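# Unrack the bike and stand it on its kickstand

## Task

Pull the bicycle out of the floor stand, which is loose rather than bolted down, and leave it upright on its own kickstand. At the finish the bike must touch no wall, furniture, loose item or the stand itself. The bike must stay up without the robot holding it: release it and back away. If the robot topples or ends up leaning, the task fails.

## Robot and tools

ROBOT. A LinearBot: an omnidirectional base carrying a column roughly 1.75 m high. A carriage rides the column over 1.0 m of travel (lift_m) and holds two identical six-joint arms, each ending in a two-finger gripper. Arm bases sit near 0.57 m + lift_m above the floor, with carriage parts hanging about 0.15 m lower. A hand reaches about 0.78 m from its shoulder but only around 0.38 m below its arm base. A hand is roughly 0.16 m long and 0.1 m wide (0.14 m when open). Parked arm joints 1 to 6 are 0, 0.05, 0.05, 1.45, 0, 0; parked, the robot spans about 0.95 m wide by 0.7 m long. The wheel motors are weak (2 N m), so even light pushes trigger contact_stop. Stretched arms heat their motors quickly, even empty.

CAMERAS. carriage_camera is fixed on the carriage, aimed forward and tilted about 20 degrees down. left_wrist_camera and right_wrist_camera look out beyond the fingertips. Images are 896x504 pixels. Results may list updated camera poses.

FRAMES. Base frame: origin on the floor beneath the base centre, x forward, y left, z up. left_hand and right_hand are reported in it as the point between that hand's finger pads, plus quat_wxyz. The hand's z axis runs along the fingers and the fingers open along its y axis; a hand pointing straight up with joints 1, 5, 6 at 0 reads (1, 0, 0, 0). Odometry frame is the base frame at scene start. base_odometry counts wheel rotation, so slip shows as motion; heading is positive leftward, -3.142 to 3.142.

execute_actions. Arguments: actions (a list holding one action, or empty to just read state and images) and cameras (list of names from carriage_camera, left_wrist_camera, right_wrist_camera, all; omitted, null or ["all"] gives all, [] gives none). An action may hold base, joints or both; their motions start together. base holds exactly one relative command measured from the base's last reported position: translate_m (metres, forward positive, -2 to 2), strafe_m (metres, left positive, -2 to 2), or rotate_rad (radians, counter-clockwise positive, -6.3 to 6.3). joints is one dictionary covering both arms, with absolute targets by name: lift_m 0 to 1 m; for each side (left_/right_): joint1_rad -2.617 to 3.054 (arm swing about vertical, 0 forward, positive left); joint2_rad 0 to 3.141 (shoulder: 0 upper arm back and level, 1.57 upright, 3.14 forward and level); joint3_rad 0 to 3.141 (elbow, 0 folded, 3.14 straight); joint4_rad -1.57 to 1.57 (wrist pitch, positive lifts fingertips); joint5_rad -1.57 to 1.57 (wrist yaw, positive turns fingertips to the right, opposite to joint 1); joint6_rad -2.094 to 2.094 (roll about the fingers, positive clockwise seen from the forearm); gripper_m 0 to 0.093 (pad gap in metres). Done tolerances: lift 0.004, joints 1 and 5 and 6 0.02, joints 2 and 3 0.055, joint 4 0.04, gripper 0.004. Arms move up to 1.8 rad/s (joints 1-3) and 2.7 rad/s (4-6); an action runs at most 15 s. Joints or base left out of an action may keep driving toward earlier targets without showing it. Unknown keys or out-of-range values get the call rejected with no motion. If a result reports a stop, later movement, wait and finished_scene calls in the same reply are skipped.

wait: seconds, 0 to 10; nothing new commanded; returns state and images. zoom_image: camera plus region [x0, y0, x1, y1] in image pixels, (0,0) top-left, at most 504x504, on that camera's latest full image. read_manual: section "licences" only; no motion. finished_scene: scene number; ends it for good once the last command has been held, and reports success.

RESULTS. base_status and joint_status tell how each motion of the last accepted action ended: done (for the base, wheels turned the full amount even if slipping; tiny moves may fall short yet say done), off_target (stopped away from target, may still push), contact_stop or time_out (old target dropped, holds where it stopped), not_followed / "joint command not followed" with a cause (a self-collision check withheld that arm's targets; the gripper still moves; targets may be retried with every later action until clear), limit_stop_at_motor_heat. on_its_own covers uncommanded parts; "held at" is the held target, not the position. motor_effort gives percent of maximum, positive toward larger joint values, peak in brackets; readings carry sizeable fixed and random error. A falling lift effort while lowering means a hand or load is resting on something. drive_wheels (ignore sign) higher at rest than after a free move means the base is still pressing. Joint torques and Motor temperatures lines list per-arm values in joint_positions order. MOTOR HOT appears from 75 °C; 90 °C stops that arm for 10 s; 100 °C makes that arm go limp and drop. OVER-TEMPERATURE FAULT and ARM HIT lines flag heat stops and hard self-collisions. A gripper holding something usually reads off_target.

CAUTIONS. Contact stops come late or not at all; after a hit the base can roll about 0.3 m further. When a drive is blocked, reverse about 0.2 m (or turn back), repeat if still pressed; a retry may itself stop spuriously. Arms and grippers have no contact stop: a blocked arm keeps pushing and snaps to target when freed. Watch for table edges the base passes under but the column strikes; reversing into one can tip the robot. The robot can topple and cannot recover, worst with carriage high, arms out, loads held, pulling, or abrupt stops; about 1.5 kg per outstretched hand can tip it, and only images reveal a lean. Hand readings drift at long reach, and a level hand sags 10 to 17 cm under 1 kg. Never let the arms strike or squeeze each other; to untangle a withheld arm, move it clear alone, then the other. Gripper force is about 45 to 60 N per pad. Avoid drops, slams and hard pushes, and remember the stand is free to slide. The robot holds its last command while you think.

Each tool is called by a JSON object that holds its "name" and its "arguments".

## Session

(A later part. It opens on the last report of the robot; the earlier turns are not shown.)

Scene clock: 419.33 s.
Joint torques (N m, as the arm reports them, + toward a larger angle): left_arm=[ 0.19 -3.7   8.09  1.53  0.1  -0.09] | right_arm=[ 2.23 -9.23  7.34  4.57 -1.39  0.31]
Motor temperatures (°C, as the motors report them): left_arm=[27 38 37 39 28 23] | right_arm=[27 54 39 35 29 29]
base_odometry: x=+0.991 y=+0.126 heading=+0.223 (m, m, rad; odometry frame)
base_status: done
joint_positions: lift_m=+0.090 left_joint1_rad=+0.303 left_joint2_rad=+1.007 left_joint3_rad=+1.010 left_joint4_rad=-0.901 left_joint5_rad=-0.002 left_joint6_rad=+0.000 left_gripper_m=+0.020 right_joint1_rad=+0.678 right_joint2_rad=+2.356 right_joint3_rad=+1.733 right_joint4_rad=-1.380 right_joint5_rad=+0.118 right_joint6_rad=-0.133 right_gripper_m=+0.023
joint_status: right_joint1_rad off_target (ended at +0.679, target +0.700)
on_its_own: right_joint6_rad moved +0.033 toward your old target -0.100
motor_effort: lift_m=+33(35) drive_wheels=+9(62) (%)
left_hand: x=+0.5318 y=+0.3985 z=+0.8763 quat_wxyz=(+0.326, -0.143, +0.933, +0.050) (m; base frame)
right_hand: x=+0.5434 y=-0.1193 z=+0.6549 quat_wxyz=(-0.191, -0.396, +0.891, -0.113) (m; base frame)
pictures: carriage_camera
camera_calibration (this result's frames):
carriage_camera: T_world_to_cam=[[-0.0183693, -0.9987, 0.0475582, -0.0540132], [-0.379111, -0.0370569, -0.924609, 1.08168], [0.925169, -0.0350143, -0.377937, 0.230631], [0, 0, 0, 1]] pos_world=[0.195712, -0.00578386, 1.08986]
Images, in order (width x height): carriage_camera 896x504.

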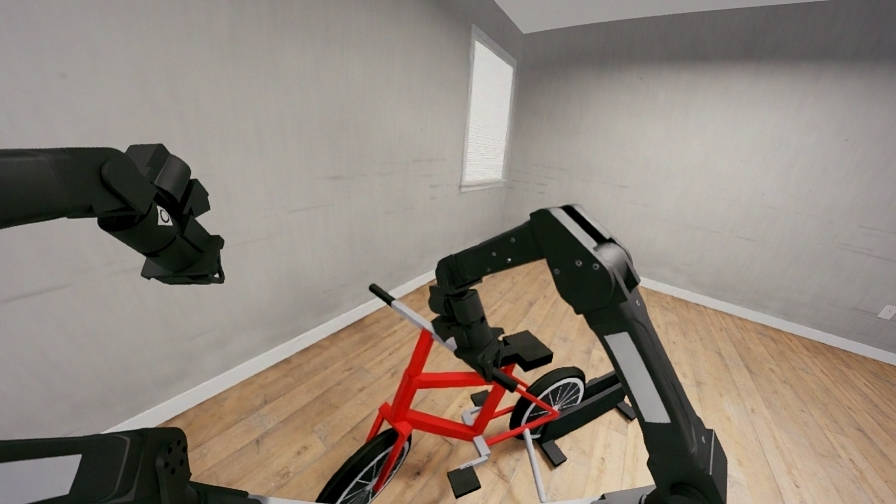

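{"name": "execute_actions", "arguments": {"actions": [{"base":{"translate_m":-0.2},"joints":{"right_joint4_rad":-1.1,"right_joint1_rad":0.7}}], "cameras": ["carriage_camera"]}}

{"name": "execute_actions", "arguments": {"actions": [{"base":{"strafe_m":0.12},"joints":{"right_joint1_rad":0.7}}], "cameras": ["carriage_camera"]}}

Scene clock: 428.80 s.
Joint torques (N m, as the arm reports them, + toward a larger angle): left_arm=[ 0.18 -3.71  8.11  1.54  0.1  -0.08] | right_arm=[  3.01 -10.56   6.57   0.65  -1.38  -0.03]
Motor temperatures (°C, as the motors report them): left_arm=[27 38 37 39 28 23] | right_arm=[27 53 39 40 29 29]
base_odometry: x=+0.796 y=+0.082 heading=+0.223 (m, m, rad; odometry frame)
base_status: done
joint_positions: lift_m=+0.090 left_joint1_rad=+0.303 left_joint2_rad=+1.007 left_joint3_rad=+1.010 left_joint4_rad=-0.901 left_joint5_rad=-0.002 left_joint6_rad=+0.000 left_gripper_m=+0.020 right_joint1_rad=+0.673 right_joint2_rad=+2.365 right_joint3_rad=+1.749 right_joint4_rad=-1.150 right_joint5_rad=+0.115 right_joint6_rad=-0.094 right_gripper_m=+0.023
joint_status: right_joint1_rad off_target (ended at +0.673, target +0.700); right_joint4_rad off_target (ended at -1.150, target -1.100)
on_its_own: right_joint6_rad moved +0.039 to your old target -0.100
motor_effort: lift_m=+35(34) drive_wheels=+4(53) (%)
left_hand: x=+0.5318 y=+0.3985 z=+0.8764 quat_wxyz=(+0.326, -0.143, +0.933, +0.050) (m; base frame)
right_hand: x=+0.5891 y=-0.0849 z=+0.6371 quat_wxyz=(-0.077, -0.377, +0.919, -0.083) (m; base frame)
pictures: carriage_camera
camera_calibration (this result's frames):
carriage_camera: T_world_to_cam=[[-0.0183693, -0.9987, 0.0475582, -0.054014], [-0.379111, -0.0370569, -0.924609, 1.0817], [0.925169, -0.0350143, -0.377937, 0.230637], [0, 0, 0, 1]] pos_world=[0.195712, -0.00578386, 1.08988]
Images, in order (width x height): carriage_camera 896x504.

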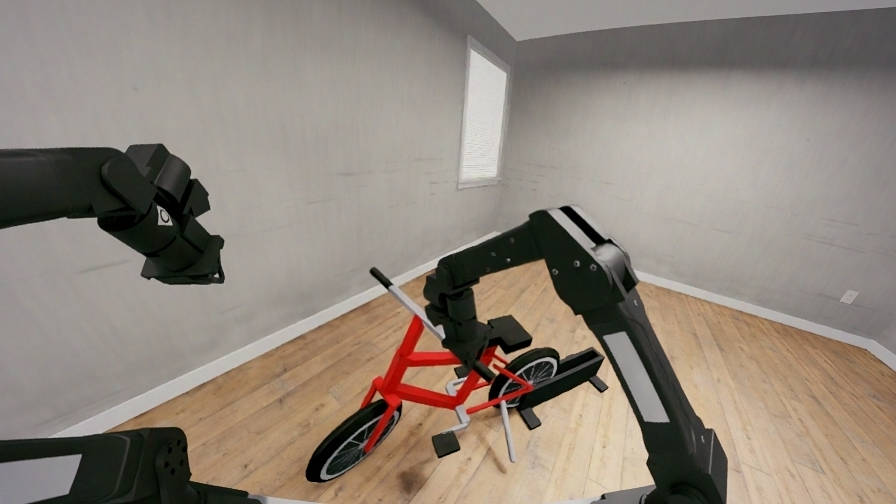

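Scene clock: 430.50 s.
Joint torques (N m, as the arm reports them, + toward a larger angle): left_arm=[ 0.19 -3.68  8.1   1.53  0.09 -0.09] | right_arm=[ -1.98 -10.61   6.47   1.27  -0.96   0.62]
Motor temperatures (°C, as the motors report them): left_arm=[27 38 37 39 28 23] | right_arm=[27 53 39 39 29 29]
base_odometry: x=+0.774 y=+0.174 heading=+0.224 (m, m, rad; odometry frame)
base_status: strafe_m contact_stop (by the wheels' count: +0.094 of +0.120)
joint_positions: lift_m=+0.090 left_joint1_rad=+0.303 left_joint2_rad=+1.007 left_joint3_rad=+1.010 left_joint4_rad=-0.900 left_joint5_rad=-0.002 left_joint6_rad=+0.000 left_gripper_m=+0.020 right_joint1_rad=+0.726 right_joint2_rad=+2.369 right_joint3_rad=+1.749 right_joint4_rad=-1.232 right_joint5_rad=+0.074 right_joint6_rad=-0.167 right_gripper_m=+0.023
joint_status: right_joint1_rad off_target (ended at +0.726, target +0.700)
on_its_own: right_joint5_rad moved -0.042 toward your old target +0.000
motor_effort: lift_m=+35(34) drive_wheels=-7(55) (%)
left_hand: x=+0.5319 y=+0.3986 z=+0.8765 quat_wxyz=(+0.327, -0.143, +0.933, +0.050) (m; base frame)
right_hand: x=+0.5565 y=-0.0762 z=+0.6398 quat_wxyz=(-0.125, -0.432, +0.890, -0.074) (m; base frame)
pictures: carriage_camera
camera_calibration (this result's frames):
carriage_camera: T_world_to_cam=[[-0.0183693, -0.9987, 0.0475582, -0.054014], [-0.379111, -0.0370569, -0.924609, 1.0817], [0.925169, -0.0350143, -0.377937, 0.230637], [0, 0, 0, 1]] pos_world=[0.195712, -0.00578386, 1.08988]
Images, in order (width x height): carriage_camera 896x504.

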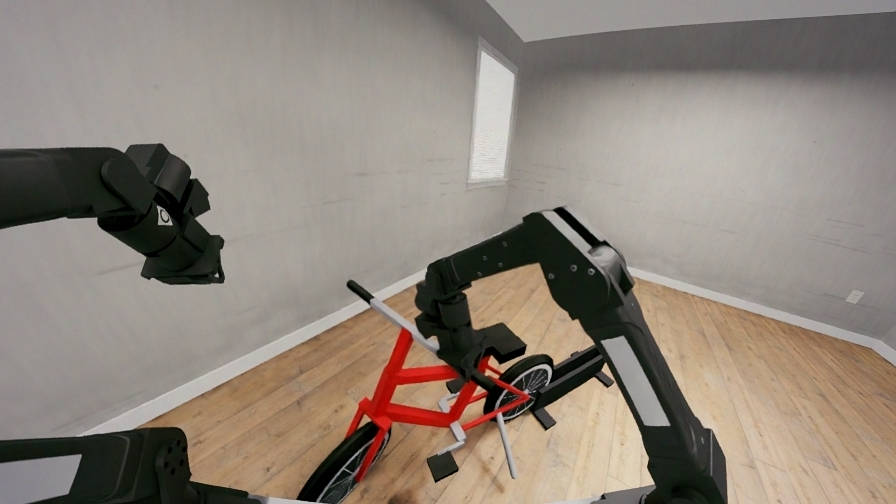

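One more back and left.

{"name": "execute_actions", "arguments": {"actions": [{"base":{"translate_m":-0.2},"joints":{"right_joint1_rad":0.72}}], "cameras": []}}

{"name": "execute_actions", "arguments": {"actions": [{"base":{"strafe_m":0.1},"joints":{"right_joint1_rad":0.85,"right_joint6_rad":0}}], "cameras": ["carriage_camera"]}}

Scene clock: 440.37 s.
Joint torques (N m, as the arm reports them, + toward a larger angle): left_arm=[ 0.17 -3.72  8.1   1.52  0.1  -0.09] | right_arm=[  3.05 -15.84   7.17   0.06  -0.81  -0.65]
Motor temperatures (°C, as the motors report them): left_arm=[27 38 38 39 28 23] | right_arm=[27 54 39 36 29 29]
base_odometry: x=+0.579 y=+0.129 heading=+0.224 (m, m, rad; odometry frame)
base_status: done
joint_positions: lift_m=+0.090 left_joint1_rad=+0.303 left_joint2_rad=+1.007 left_joint3_rad=+1.010 left_joint4_rad=-0.900 left_joint5_rad=-0.002 left_joint6_rad=+0.000 left_gripper_m=+0.020 right_joint1_rad=+0.691 right_joint2_rad=+2.427 right_joint3_rad=+1.738 right_joint4_rad=-1.105 right_joint5_rad=+0.067 right_joint6_rad=-0.025 right_gripper_m=+0.023
joint_status: right_joint1_rad off_target (ended at +0.691, target +0.720)
on_its_own: right_joint4_rad moved +0.127 to your old target -1.100
motor_effort: lift_m=+34(33) drive_wheels=-4(41) (%)
left_hand: x=+0.5319 y=+0.3986 z=+0.8765 quat_wxyz=(+0.327, -0.143, +0.933, +0.050) (m; base frame)
right_hand: x=+0.5771 y=-0.0747 z=+0.6088 quat_wxyz=(-0.095, -0.352, +0.929, -0.068) (m; base frame)
pictures: none
No camera images: the call's "cameras" was empty. Leave "cameras" out to get every camera's image.

Scene clock: 442.53 s.
Joint torques (N m, as the arm reports them, + toward a larger angle): left_arm=[ 0.19 -3.7   8.08  1.53  0.1  -0.09] | right_arm=[  0.16 -14.28   7.96   0.62  -0.55  -0.06]
Motor temperatures (°C, as the motors report them): left_arm=[27 38 38 39 28 23] | right_arm=[27 55 39 36 29 29]
base_odometry: x=+0.557 y=+0.227 heading=+0.225 (m, m, rad; odometry frame)
base_status: done
joint_positions: lift_m=+0.090 left_joint1_rad=+0.303 left_joint2_rad=+1.007 left_joint3_rad=+1.010 left_joint4_rad=-0.900 left_joint5_rad=-0.002 left_joint6_rad=+0.000 left_gripper_m=+0.020 right_joint1_rad=+0.850 right_joint2_rad=+2.409 right_joint3_rad=+1.728 right_joint4_rad=-1.165 right_joint5_rad=+0.046 right_joint6_rad=+0.009 right_gripper_m=+0.023
joint_status: all done
on_its_own: right_joint5_rad moved -0.021 toward your old target +0.000
motor_effort: lift_m=+34(34) drive_wheels=-5(53) (%)
left_hand: x=+0.5319 y=+0.3986 z=+0.8765 quat_wxyz=(+0.327, -0.143, +0.933, +0.050) (m; base frame)
right_hand: x=+0.5226 y=-0.0372 z=+0.6172 quat_wxyz=(-0.115, -0.407, +0.903, -0.078) (m; base frame)
pictures: carriage_camera
camera_calibration (this result's frames):
carriage_camera: T_world_to_cam=[[-0.0183693, -0.9987, 0.0475582, -0.054014], [-0.379111, -0.0370569, -0.924609, 1.0817], [0.925169, -0.0350143, -0.377937, 0.230637], [0, 0, 0, 1]] pos_world=[0.195712, -0.00578386, 1.08988]
Images, in order (width x height): carriage_camera 896x504.

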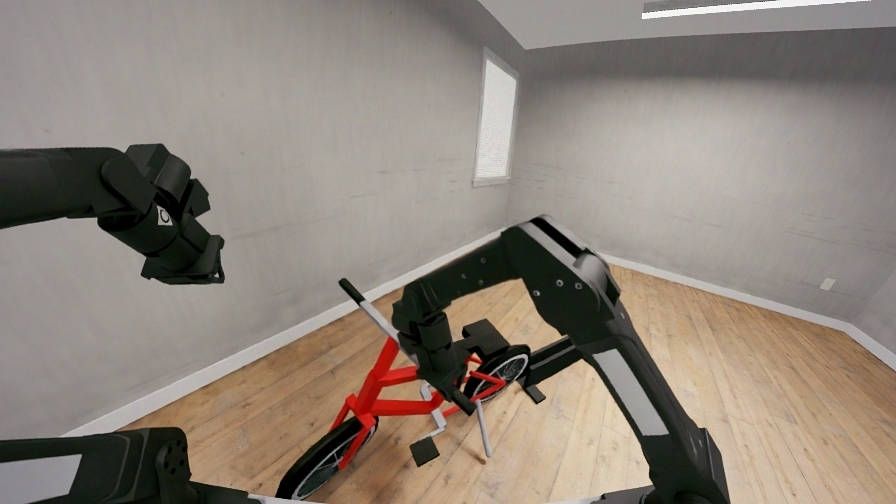

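Appears out. Release and retreat.

{"name": "execute_actions", "arguments": {"actions": [{"joints":{"right_gripper_m":0.093}}], "cameras": []}}

{"name": "execute_actions", "arguments": {"actions": [{"joints":{"lift_m":0.35}}], "cameras": []}}

{"name": "execute_actions", "arguments": {"actions": [{"base":{"translate_m":-0.45},"joints":{"right_joint2_rad":0.5,"right_joint3_rad":0.5,"right_joint1_rad":0,"right_joint4_rad":0.5}}], "cameras": ["carriage_camera"]}}

Scene clock: 450.80 s.
Joint torques (N m, as the arm reports them, + toward a larger angle): left_arm=[ 0.17 -3.71  8.07  1.53  0.1  -0.09] | right_arm=[  0.22 -12.83   7.5    0.23  -0.07   0.  ]
Motor temperatures (°C, as the motors report them): left_arm=[27 38 38 39 28 23] | right_arm=[27 57 39 34 28 29]
base_odometry: x=+0.557 y=+0.227 heading=+0.225 (m, m, rad; odometry frame)
base_status: not commanded
joint_positions: lift_m=+0.090 left_joint1_rad=+0.303 left_joint2_rad=+1.007 left_joint3_rad=+1.010 left_joint4_rad=-0.900 left_joint5_rad=-0.002 left_joint6_rad=+0.000 left_gripper_m=+0.020 right_joint1_rad=+0.850 right_joint2_rad=+2.392 right_joint3_rad=+1.736 right_joint4_rad=-1.111 right_joint5_rad=+0.004 right_joint6_rad=+0.000 right_gripper_m=+0.093
joint_status: all done
on_its_own: right_joint5_rad moved -0.042 to your old target +0.000
motor_effort: lift_m=+34(33) drive_wheels=-5(5) (%)
left_hand: x=+0.5319 y=+0.3986 z=+0.8765 quat_wxyz=(+0.327, -0.143, +0.933, +0.050) (m; base frame)
right_hand: x=+0.5295 y=-0.0186 z=+0.6218 quat_wxyz=(-0.088, -0.410, +0.907, -0.042) (m; base frame)
pictures: none
No camera images: the call's "cameras" was empty. Leave "cameras" out to get every camera's image.

Scene clock: 452.37 s.
Joint torques (N m, as the arm reports them, + toward a larger angle): left_arm=[ 0.16 -3.7   8.11  1.52  0.1  -0.09] | right_arm=[  0.26 -13.3    7.04   0.15  -0.03   0.01]
Motor temperatures (°C, as the motors report them): left_arm=[27 38 38 39 28 23] | right_arm=[27 57 39 34 28 29]
base_odometry: x=+0.557 y=+0.227 heading=+0.225 (m, m, rad; odometry frame)
base_status: not commanded
joint_positions: lift_m=+0.350 left_joint1_rad=+0.303 left_joint2_rad=+1.007 left_joint3_rad=+1.010 left_joint4_rad=-0.899 left_joint5_rad=-0.002 left_joint6_rad=+0.000 left_gripper_m=+0.020 right_joint1_rad=+0.850 right_joint2_rad=+2.396 right_joint3_rad=+1.742 right_joint4_rad=-1.104 right_joint5_rad=+0.002 right_joint6_rad=+0.000 right_gripper_m=+0.093
joint_status: all done
motor_effort: lift_m=+35(42) drive_wheels=-4(6) (%)
left_hand: x=+0.5321 y=+0.3986 z=+1.1366 quat_wxyz=(+0.327, -0.143, +0.933, +0.051) (m; base frame)
right_hand: x=+0.5310 y=-0.0162 z=+0.8806 quat_wxyz=(-0.085, -0.410, +0.907, -0.040) (m; base frame)
pictures: none
No camera images: the call's "cameras" was empty. Leave "cameras" out to get every camera's image.

Scene clock: 455.33 s.
Joint torques (N m, as the arm reports them, + toward a larger angle): left_arm=[ 0.16 -3.71  8.09  1.51  0.11 -0.09] | right_arm=[ 0.15  1.23  6.37  1.93 -0.1   0.  ]
Motor temperatures (°C, as the motors report them): left_arm=[27 38 38 39 28 23] | right_arm=[27 56 39 34 28 29]
base_odometry: x=+0.118 y=+0.127 heading=+0.225 (m, m, rad; odometry frame)
base_status: done
joint_positions: lift_m=+0.350 left_joint1_rad=+0.303 left_joint2_rad=+1.007 left_joint3_rad=+1.010 left_joint4_rad=-0.899 left_joint5_rad=-0.002 left_joint6_rad=+0.000 left_gripper_m=+0.020 right_joint1_rad=+0.001 right_joint2_rad=+0.504 right_joint3_rad=+0.521 right_joint4_rad=+0.512 right_joint5_rad=+0.005 right_joint6_rad=+0.000 right_gripper_m=+0.093
joint_status: all done
motor_effort: lift_m=+35(35) drive_wheels=-5(47) (%)
left_hand: x=+0.5321 y=+0.3986 z=+1.1366 quat_wxyz=(+0.327, -0.143, +0.933, +0.051) (m; base frame)
right_hand: x=+0.5128 y=-0.3165 z=+1.3602 quat_wxyz=(+0.867, +0.002, +0.498, -0.001) (m; base frame)
pictures: carriage_camera
camera_calibration (this result's frames):
carriage_camera: T_world_to_cam=[[-0.0183693, -0.9987, 0.0475582, -0.0663747], [-0.379111, -0.0370569, -0.924609, 1.32201], [0.925169, -0.0350143, -0.377937, 0.328866], [0, 0, 0, 1]] pos_world=[0.195712, -0.00578386, 1.34979]
Images, in order (width x height): carriage_camera 896x504.

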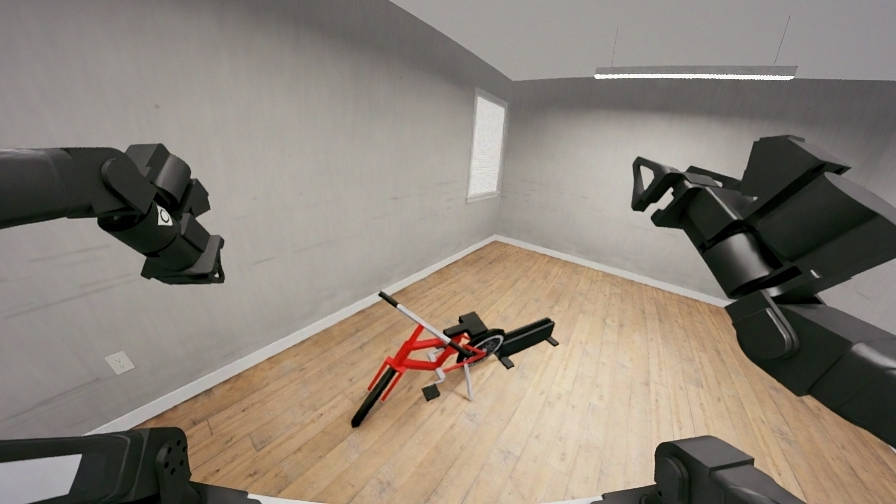

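{"name": "zoom_image", "arguments": {"camera": "carriage_camera", "region": [400, 290, 600, 410]}}

Region (400, 290, 600, 410) of carriage_camera's 896x504 image, scaled by 2.520, with more detail than that image has; it fills the top 302 rows of this view, and the rest is white.

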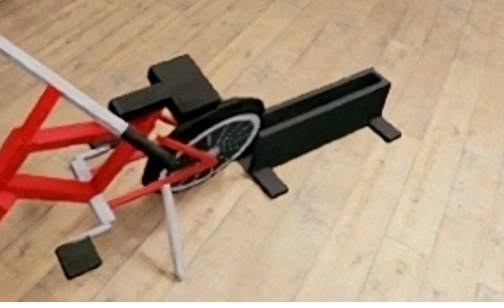

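{"name": "execute_actions", "arguments": {"actions": [{"base":{"translate_m":0.45},"joints":{"right_joint1_rad":0.85,"right_joint2_rad":2.4,"right_joint3_rad":1.74,"right_joint4_rad":-1.1}}], "cameras": []}}

{"name": "execute_actions", "arguments": {"actions": [{"joints":{"lift_m":0.14}}], "cameras": ["carriage_camera","right_wrist_camera"]}}

Scene clock: 472.07 s.
Joint torques (N m, as the arm reports them, + toward a larger angle): left_arm=[ 0.17 -3.67  8.08  1.53  0.1  -0.09] | right_arm=[ -0.16 -13.46   7.56  -0.03   0.     0.01]
Motor temperatures (°C, as the motors report them): left_arm=[27 37 38 39 28 23] | right_arm=[27 51 39 34 28 28]
base_odometry: x=+0.556 y=+0.228 heading=+0.226 (m, m, rad; odometry frame)
base_status: done
joint_positions: lift_m=+0.350 left_joint1_rad=+0.303 left_joint2_rad=+1.007 left_joint3_rad=+1.010 left_joint4_rad=-0.901 left_joint5_rad=-0.002 left_joint6_rad=+0.000 left_gripper_m=+0.020 right_joint1_rad=+0.854 right_joint2_rad=+2.399 right_joint3_rad=+1.725 right_joint4_rad=-1.090 right_joint5_rad=-0.001 right_joint6_rad=+0.000 right_gripper_m=+0.093
joint_status: all done
motor_effort: lift_m=+35(35) drive_wheels=-11(70) (%)
left_hand: x=+0.5317 y=+0.3985 z=+1.1362 quat_wxyz=(+0.326, -0.143, +0.933, +0.050) (m; base frame)
right_hand: x=+0.5278 y=-0.0171 z=+0.8758 quat_wxyz=(-0.088, -0.412, +0.906, -0.040) (m; base frame)
pictures: none
No camera images: the call's "cameras" was empty. Leave "cameras" out to get every camera's image.

Scene clock: 473.43 s.
Joint torques (N m, as the arm reports them, + toward a larger angle): left_arm=[ 0.2  -3.72  8.1   1.56  0.1  -0.09] | right_arm=[ -0.08 -13.38   6.79   0.06  -0.01   0.01]
Motor temperatures (°C, as the motors report them): left_arm=[27 37 38 39 28 23] | right_arm=[27 51 39 34 28 28]
base_odometry: x=+0.556 y=+0.228 heading=+0.225 (m, m, rad; odometry frame)
base_status: not commanded
joint_positions: lift_m=+0.140 left_joint1_rad=+0.303 left_joint2_rad=+1.007 left_joint3_rad=+1.010 left_joint4_rad=-0.904 left_joint5_rad=-0.002 left_joint6_rad=+0.000 left_gripper_m=+0.020 right_joint1_rad=+0.854 right_joint2_rad=+2.397 right_joint3_rad=+1.732 right_joint4_rad=-1.096 right_joint5_rad=+0.000 right_joint6_rad=+0.000 right_gripper_m=+0.093
joint_status: all done
motor_effort: lift_m=+29(31) drive_wheels=-8(10) (%)
left_hand: x=+0.5312 y=+0.3983 z=+0.9261 quat_wxyz=(+0.325, -0.143, +0.934, +0.050) (m; base frame)
right_hand: x=+0.5288 y=-0.0161 z=+0.6686 quat_wxyz=(-0.086, -0.412, +0.906, -0.039) (m; base frame)
pictures: carriage_camera, right_wrist_camera
camera_calibration (this result's frames):
carriage_camera: T_world_to_cam=[[-0.0183693, -0.9987, 0.0475582, -0.0564056], [-0.379111, -0.0370569, -0.924609, 1.12819], [0.925169, -0.0350143, -0.377937, 0.249643], [0, 0, 0, 1]] pos_world=[0.195712, -0.00578386, 1.14017]
right_wrist_camera: T_world_to_cam=[[0.746446, -0.663082, 0.0560429, -0.449721], [-0.471418, -0.467482, 0.747814, -0.255815], [-0.469662, -0.584622, -0.661539, 0.805601], [0, 0, 0, 1]] pos_world=[0.593457, 0.0531817, 0.749442]
Images, in order (width x height): carriage_camera 896x504, right_wrist_camera 896x504.

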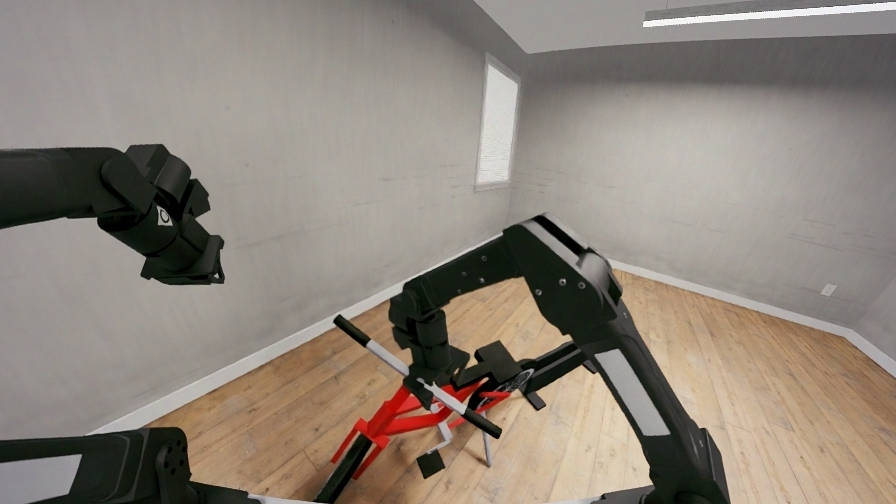

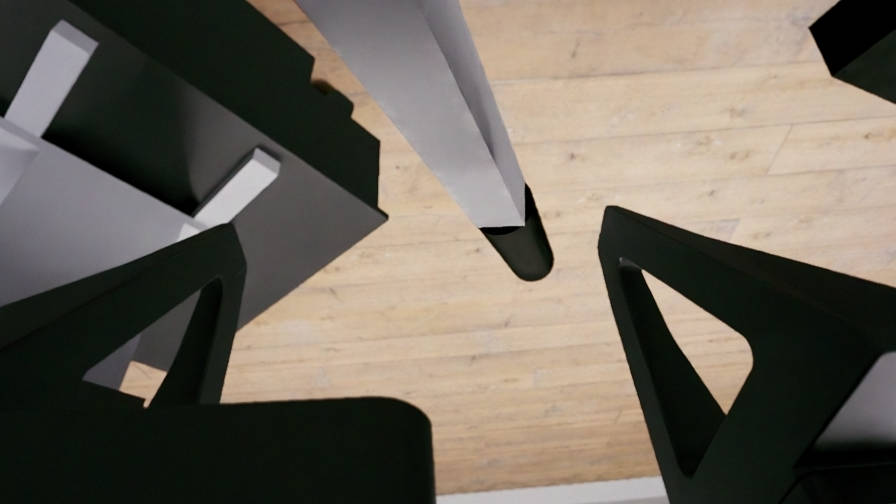

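{"name": "execute_actions", "arguments": {"actions": [{"joints":{"lift_m":0.04}}], "cameras": []}}

{"name": "execute_actions", "arguments": {"actions": [{"joints":{"right_gripper_m":0.0}}], "cameras": []}}

{"name": "execute_actions", "arguments": {"actions": [{"base":{"translate_m":-0.12},"joints":{"right_joint1_rad":0.85}}], "cameras": []}}

{"name": "execute_actions", "arguments": {"actions": [{"base":{"strafe_m":0.08},"joints":{"right_joint1_rad":0.85}}], "cameras": ["carriage_camera"]}}

Scene clock: 486.50 s.
Joint torques (N m, as the arm reports them, + toward a larger angle): left_arm=[ 0.2  -3.64  8.1   1.57  0.1  -0.1 ] | right_arm=[ 0.35 -5.3   4.94  0.96  0.05  0.02]
Motor temperatures (°C, as the motors report them): left_arm=[27 37 38 40 28 23] | right_arm=[27 54 39 33 27 28]
base_odometry: x=+0.556 y=+0.228 heading=+0.225 (m, m, rad; odometry frame)
base_status: not commanded
joint_positions: lift_m=+0.041 left_joint1_rad=+0.303 left_joint2_rad=+1.007 left_joint3_rad=+1.010 left_joint4_rad=-0.905 left_joint5_rad=-0.002 left_joint6_rad=+0.000 left_gripper_m=+0.020 right_joint1_rad=+0.849 right_joint2_rad=+2.304 right_joint3_rad=+1.761 right_joint4_rad=-1.165 right_joint5_rad=-0.005 right_joint6_rad=-0.001 right_gripper_m=+0.093
joint_status: all done
motor_effort: lift_m=+25(26) drive_wheels=+7(9) (%)
left_hand: x=+0.5310 y=+0.3983 z=+0.8264 quat_wxyz=(+0.324, -0.143, +0.934, +0.050) (m; base frame)
right_hand: x=+0.5337 y=-0.0122 z=+0.6130 quat_wxyz=(-0.064, -0.411, +0.909, -0.026) (m; base frame)
pictures: none
No camera images: the call's "cameras" was empty. Leave "cameras" out to get every camera's image.

Scene clock: 487.23 s.
Joint torques (N m, as the arm reports them, + toward a larger angle): left_arm=[ 0.23 -3.73  8.06  1.55  0.1  -0.1 ] | right_arm=[ 0.17 -5.33  4.85  1.   -0.22  0.09]
Motor temperatures (°C, as the motors report them): left_arm=[27 37 38 40 28 23] | right_arm=[27 54 39 33 27 28]
base_odometry: x=+0.556 y=+0.228 heading=+0.225 (m, m, rad; odometry frame)
base_status: not commanded
joint_positions: lift_m=+0.041 left_joint1_rad=+0.303 left_joint2_rad=+1.007 left_joint3_rad=+1.010 left_joint4_rad=-0.904 left_joint5_rad=-0.002 left_joint6_rad=+0.000 left_gripper_m=+0.020 right_joint1_rad=+0.850 right_joint2_rad=+2.304 right_joint3_rad=+1.762 right_joint4_rad=-1.169 right_joint5_rad=+0.019 right_joint6_rad=-0.009 right_gripper_m=+0.026
joint_status: right_gripper_m off_target (ended at +0.026, target +0.000)
motor_effort: lift_m=+25(25) drive_wheels=+7(7) (%)
left_hand: x=+0.5312 y=+0.3983 z=+0.8265 quat_wxyz=(+0.325, -0.143, +0.934, +0.050) (m; base frame)
right_hand: x=+0.5361 y=-0.0149 z=+0.6132 quat_wxyz=(-0.060, -0.416, +0.907, -0.037) (m; base frame)
pictures: none
No camera images: the call's "cameras" was empty. Leave "cameras" out to get every camera's image.

Scene clock: 488.37 s.
Joint torques (N m, as the arm reports them, + toward a larger angle): left_arm=[ 0.19 -3.45  8.08  1.57  0.09 -0.09] | right_arm=[ 1.88 -6.37  4.22  0.39 -1.45  0.03]
Motor temperatures (°C, as the motors report them): left_arm=[27 37 38 40 28 23] | right_arm=[27 54 39 32 28 28]
base_odometry: x=+0.516 y=+0.218 heading=+0.226 (m, m, rad; odometry frame)
base_status: translate_m contact_stop (by the wheels' count: -0.042 of -0.120)
joint_positions: lift_m=+0.041 left_joint1_rad=+0.303 left_joint2_rad=+1.004 left_joint3_rad=+1.010 left_joint4_rad=-0.904 left_joint5_rad=-0.002 left_joint6_rad=+0.000 left_gripper_m=+0.020 right_joint1_rad=+0.832 right_joint2_rad=+2.314 right_joint3_rad=+1.772 right_joint4_rad=-1.093 right_joint5_rad=+0.123 right_joint6_rad=-0.003 right_gripper_m=+0.025
joint_status: all done
motor_effort: lift_m=+25(26) drive_wheels=-5(47) (%)
left_hand: x=+0.5310 y=+0.3983 z=+0.8272 quat_wxyz=(+0.326, -0.143, +0.933, +0.050) (m; base frame)
right_hand: x=+0.5684 y=-0.0166 z=+0.6109 quat_wxyz=(-0.005, -0.406, +0.911, -0.069) (m; base frame)
pictures: none
No camera images: the call's "cameras" was empty. Leave "cameras" out to get every camera's image.

not run: a stop came earlier in this reply.

Relieve the downward press and strafe.

{"name": "execute_actions", "arguments": {"actions": [{"base":{"strafe_m":0.1},"joints":{"lift_m":0.08,"right_joint1_rad":1.0}}], "cameras": ["carriage_camera"]}}

{"name": "execute_actions", "arguments": {"actions": [{"base":{"translate_m":-0.08},"joints":{"right_joint1_rad":1.0}}], "cameras": ["carriage_camera"]}}

Scene clock: 496.97 s.
Joint torques (N m, as the arm reports them, + toward a larger angle): left_arm=[ 0.18 -3.5   8.11  1.51  0.1  -0.1 ] | right_arm=[ 1.38 -8.89  5.84  0.92 -0.41  0.16]
Motor temperatures (°C, as the motors report them): left_arm=[27 37 38 40 28 23] | right_arm=[27 52 39 32 28 28]
base_odometry: x=+0.493 y=+0.316 heading=+0.225 (m, m, rad; odometry frame)
base_status: done
joint_positions: lift_m=+0.080 left_joint1_rad=+0.303 left_joint2_rad=+1.004 left_joint3_rad=+1.010 left_joint4_rad=-0.899 left_joint5_rad=-0.002 left_joint6_rad=+0.000 left_gripper_m=+0.020 right_joint1_rad=+0.985 right_joint2_rad=+2.346 right_joint3_rad=+1.748 right_joint4_rad=-1.178 right_joint5_rad=+0.040 right_joint6_rad=-0.013 right_gripper_m=+0.025
joint_status: all done
motor_effort: lift_m=+35(42) drive_wheels=+7(79) (%)
left_hand: x=+0.5319 y=+0.3986 z=+0.8672 quat_wxyz=(+0.328, -0.143, +0.932, +0.051) (m; base frame)
right_hand: x=+0.4894 y=+0.0063 z=+0.6343 quat_wxyz=(-0.081, -0.478, +0.872, -0.065) (m; base frame)
pictures: carriage_camera
camera_calibration (this result's frames):
carriage_camera: T_world_to_cam=[[-0.0183693, -0.9987, 0.0475582, -0.0535331], [-0.379111, -0.0370569, -0.924609, 1.07235], [0.925169, -0.0350143, -0.377937, 0.226816], [0, 0, 0, 1]] pos_world=[0.195712, -0.00578386, 1.07977]
Images, in order (width x height): carriage_camera 896x504.

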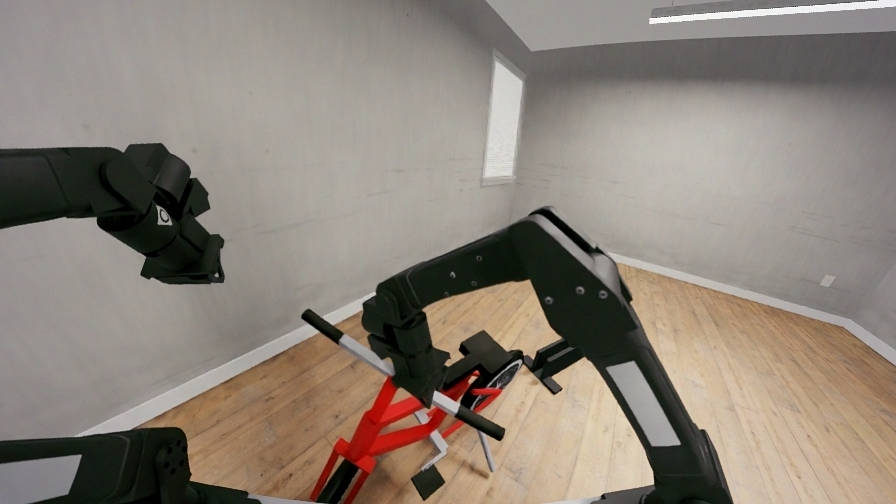

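Scene clock: 498.47 s.
Joint torques (N m, as the arm reports them, + toward a larger angle): left_arm=[ 0.21 -3.47  8.11  1.53  0.09 -0.09] | right_arm=[  0.28 -10.11   5.77   0.51  -0.36   0.06]
Motor temperatures (°C, as the motors report them): left_arm=[27 37 38 40 28 23] | right_arm=[27 52 39 32 28 28]
base_odometry: x=+0.415 y=+0.298 heading=+0.226 (m, m, rad; odometry frame)
base_status: done
joint_positions: lift_m=+0.080 left_joint1_rad=+0.303 left_joint2_rad=+1.004 left_joint3_rad=+1.010 left_joint4_rad=-0.899 left_joint5_rad=-0.002 left_joint6_rad=+0.000 left_gripper_m=+0.020 right_joint1_rad=+1.001 right_joint2_rad=+2.359 right_joint3_rad=+1.748 right_joint4_rad=-1.135 right_joint5_rad=+0.029 right_joint6_rad=-0.007 right_gripper_m=+0.025
joint_status: all done
motor_effort: lift_m=+35(35) drive_wheels=-11(54) (%)
left_hand: x=+0.5318 y=+0.3985 z=+0.8672 quat_wxyz=(+0.328, -0.143, +0.932, +0.051) (m; base frame)
right_hand: x=+0.4872 y=+0.0179 z=+0.6273 quat_wxyz=(-0.070, -0.482, +0.872, -0.054) (m; base frame)
pictures: carriage_camera
camera_calibration (this result's frames):
carriage_camera: T_world_to_cam=[[-0.0183693, -0.9987, 0.0475582, -0.0535336], [-0.379111, -0.0370569, -0.924609, 1.07236], [0.925169, -0.0350143, -0.377937, 0.22682], [0, 0, 0, 1]] pos_world=[0.195712, -0.00578386, 1.07978]
Images, in order (width x height): carriage_camera 896x504.

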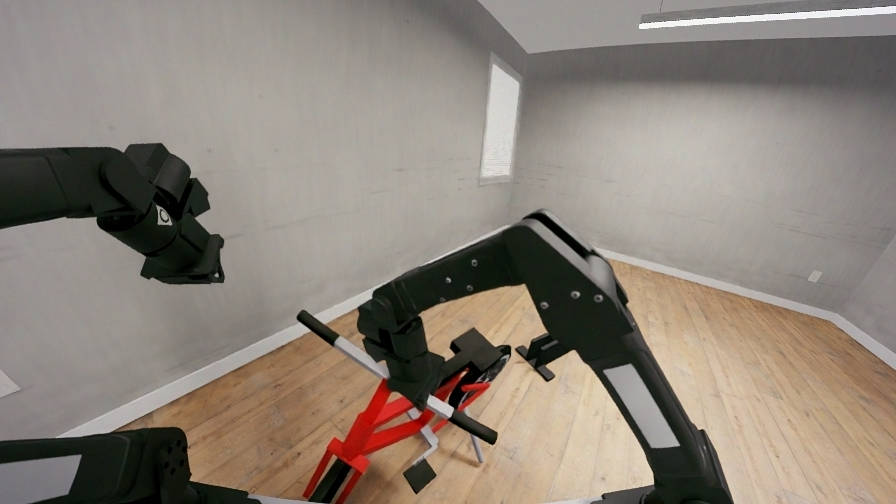

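Clear of the rack now. Release.

{"name": "execute_actions", "arguments": {"actions": [{"joints":{"lift_m":0.05,"right_gripper_m":0.093}}], "cameras": []}}

{"name": "execute_actions", "arguments": {"actions": [{"joints":{"lift_m":0.35}}], "cameras": []}}

{"name": "execute_actions", "arguments": {"actions": [{"base":{"translate_m":-0.45},"joints":{"right_joint2_rad":0.5,"right_joint3_rad":0.5,"right_joint1_rad":0,"right_joint4_rad":0.5}}], "cameras": ["carriage_camera"]}}

Scene clock: 507.00 s.
Joint torques (N m, as the arm reports them, + toward a larger angle): left_arm=[ 0.2  -3.49  8.04  1.56  0.1  -0.09] | right_arm=[ 0.87 -5.23  5.63  1.72 -0.08  0.04]
Motor temperatures (°C, as the motors report them): left_arm=[27 37 38 40 28 23] | right_arm=[27 52 38 32 28 28]
base_odometry: x=+0.415 y=+0.298 heading=+0.225 (m, m, rad; odometry frame)
base_status: not commanded
joint_positions: lift_m=+0.051 left_joint1_rad=+0.303 left_joint2_rad=+1.004 left_joint3_rad=+1.010 left_joint4_rad=-0.904 left_joint5_rad=-0.002 left_joint6_rad=+0.000 left_gripper_m=+0.020 right_joint1_rad=+0.994 right_joint2_rad=+2.306 right_joint3_rad=+1.750 right_joint4_rad=-1.253 right_joint5_rad=+0.006 right_joint6_rad=-0.003 right_gripper_m=+0.093
joint_status: all done
motor_effort: lift_m=+25(26) drive_wheels=-8(9) (%)
left_hand: x=+0.5310 y=+0.3983 z=+0.8372 quat_wxyz=(+0.326, -0.143, +0.933, +0.050) (m; base frame)
right_hand: x=+0.4750 y=+0.0011 z=+0.6240 quat_wxyz=(-0.103, -0.475, +0.872, -0.059) (m; base frame)
pictures: none
No camera images: the call's "cameras" was empty. Leave "cameras" out to get every camera's image.

Scene clock: 508.73 s.
Joint torques (N m, as the arm reports them, + toward a larger angle): left_arm=[ 0.2  -3.45  8.1   1.52  0.09 -0.1 ] | right_arm=[  0.84 -13.35   5.54   0.18  -0.04   0.04]
Motor temperatures (°C, as the motors report them): left_arm=[27 37 38 40 28 23] | right_arm=[27 52 38 32 28 28]
base_odometry: x=+0.415 y=+0.298 heading=+0.226 (m, m, rad; odometry frame)
base_status: not commanded
joint_positions: lift_m=+0.350 left_joint1_rad=+0.303 left_joint2_rad=+1.004 left_joint3_rad=+1.010 left_joint4_rad=-0.899 left_joint5_rad=-0.002 left_joint6_rad=+0.000 left_gripper_m=+0.020 right_joint1_rad=+0.994 right_joint2_rad=+2.396 right_joint3_rad=+1.750 right_joint4_rad=-1.106 right_joint5_rad=+0.003 right_joint6_rad=-0.004 right_gripper_m=+0.093
joint_status: all done
motor_effort: lift_m=+36(41) drive_wheels=-7(8) (%)
left_hand: x=+0.5319 y=+0.3986 z=+1.1372 quat_wxyz=(+0.328, -0.143, +0.932, +0.051) (m; base frame)
right_hand: x=+0.4869 y=+0.0205 z=+0.8823 quat_wxyz=(-0.079, -0.477, +0.875, -0.044) (m; base frame)
pictures: none
No camera images: the call's "cameras" was empty. Leave "cameras" out to get every camera's image.

Scene clock: 511.70 s.
Joint torques (N m, as the arm reports them, + toward a larger angle): left_arm=[ 0.2  -3.46  8.1   1.52  0.1  -0.09] | right_arm=[ 0.    1.2   6.37  1.98 -0.1   0.04]
Motor temperatures (°C, as the motors report them): left_arm=[27 37 38 40 28 23] | right_arm=[27 52 38 32 28 28]
base_odometry: x=-0.023 y=+0.197 heading=+0.226 (m, m, rad; odometry frame)
base_status: done
joint_positions: lift_m=+0.350 left_joint1_rad=+0.303 left_joint2_rad=+1.004 left_joint3_rad=+1.010 left_joint4_rad=-0.899 left_joint5_rad=-0.002 left_joint6_rad=+0.000 left_gripper_m=+0.020 right_joint1_rad=+0.002 right_joint2_rad=+0.504 right_joint3_rad=+0.521 right_joint4_rad=+0.512 right_joint5_rad=+0.005 right_joint6_rad=-0.004 right_gripper_m=+0.093
joint_status: all done
motor_effort: lift_m=+35(35) drive_wheels=-5(50) (%)
left_hand: x=+0.5318 y=+0.3985 z=+1.1372 quat_wxyz=(+0.328, -0.143, +0.932, +0.051) (m; base frame)
right_hand: x=+0.5126 y=-0.3161 z=+1.3603 quat_wxyz=(+0.867, +0.001, +0.498, -0.002) (m; base frame)
pictures: carriage_camera
camera_calibration (this result's frames):
carriage_camera: T_world_to_cam=[[-0.0183693, -0.9987, 0.0475582, -0.0663736], [-0.379111, -0.0370569, -0.924609, 1.32199], [0.925169, -0.0350143, -0.377937, 0.328857], [0, 0, 0, 1]] pos_world=[0.195712, -0.00578386, 1.34977]
Images, in order (width x height): carriage_camera 896x504.

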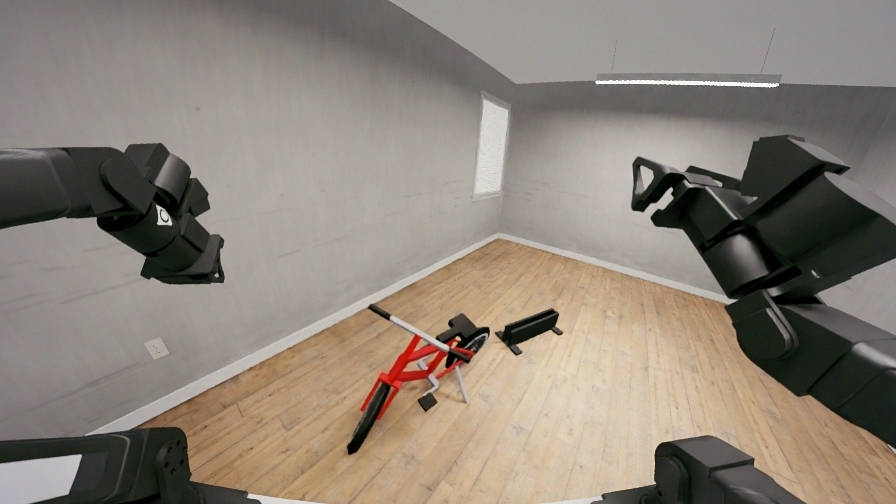

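{"name": "finished_scene", "arguments": {"scene": 2}}

The scene is finished: the task was done.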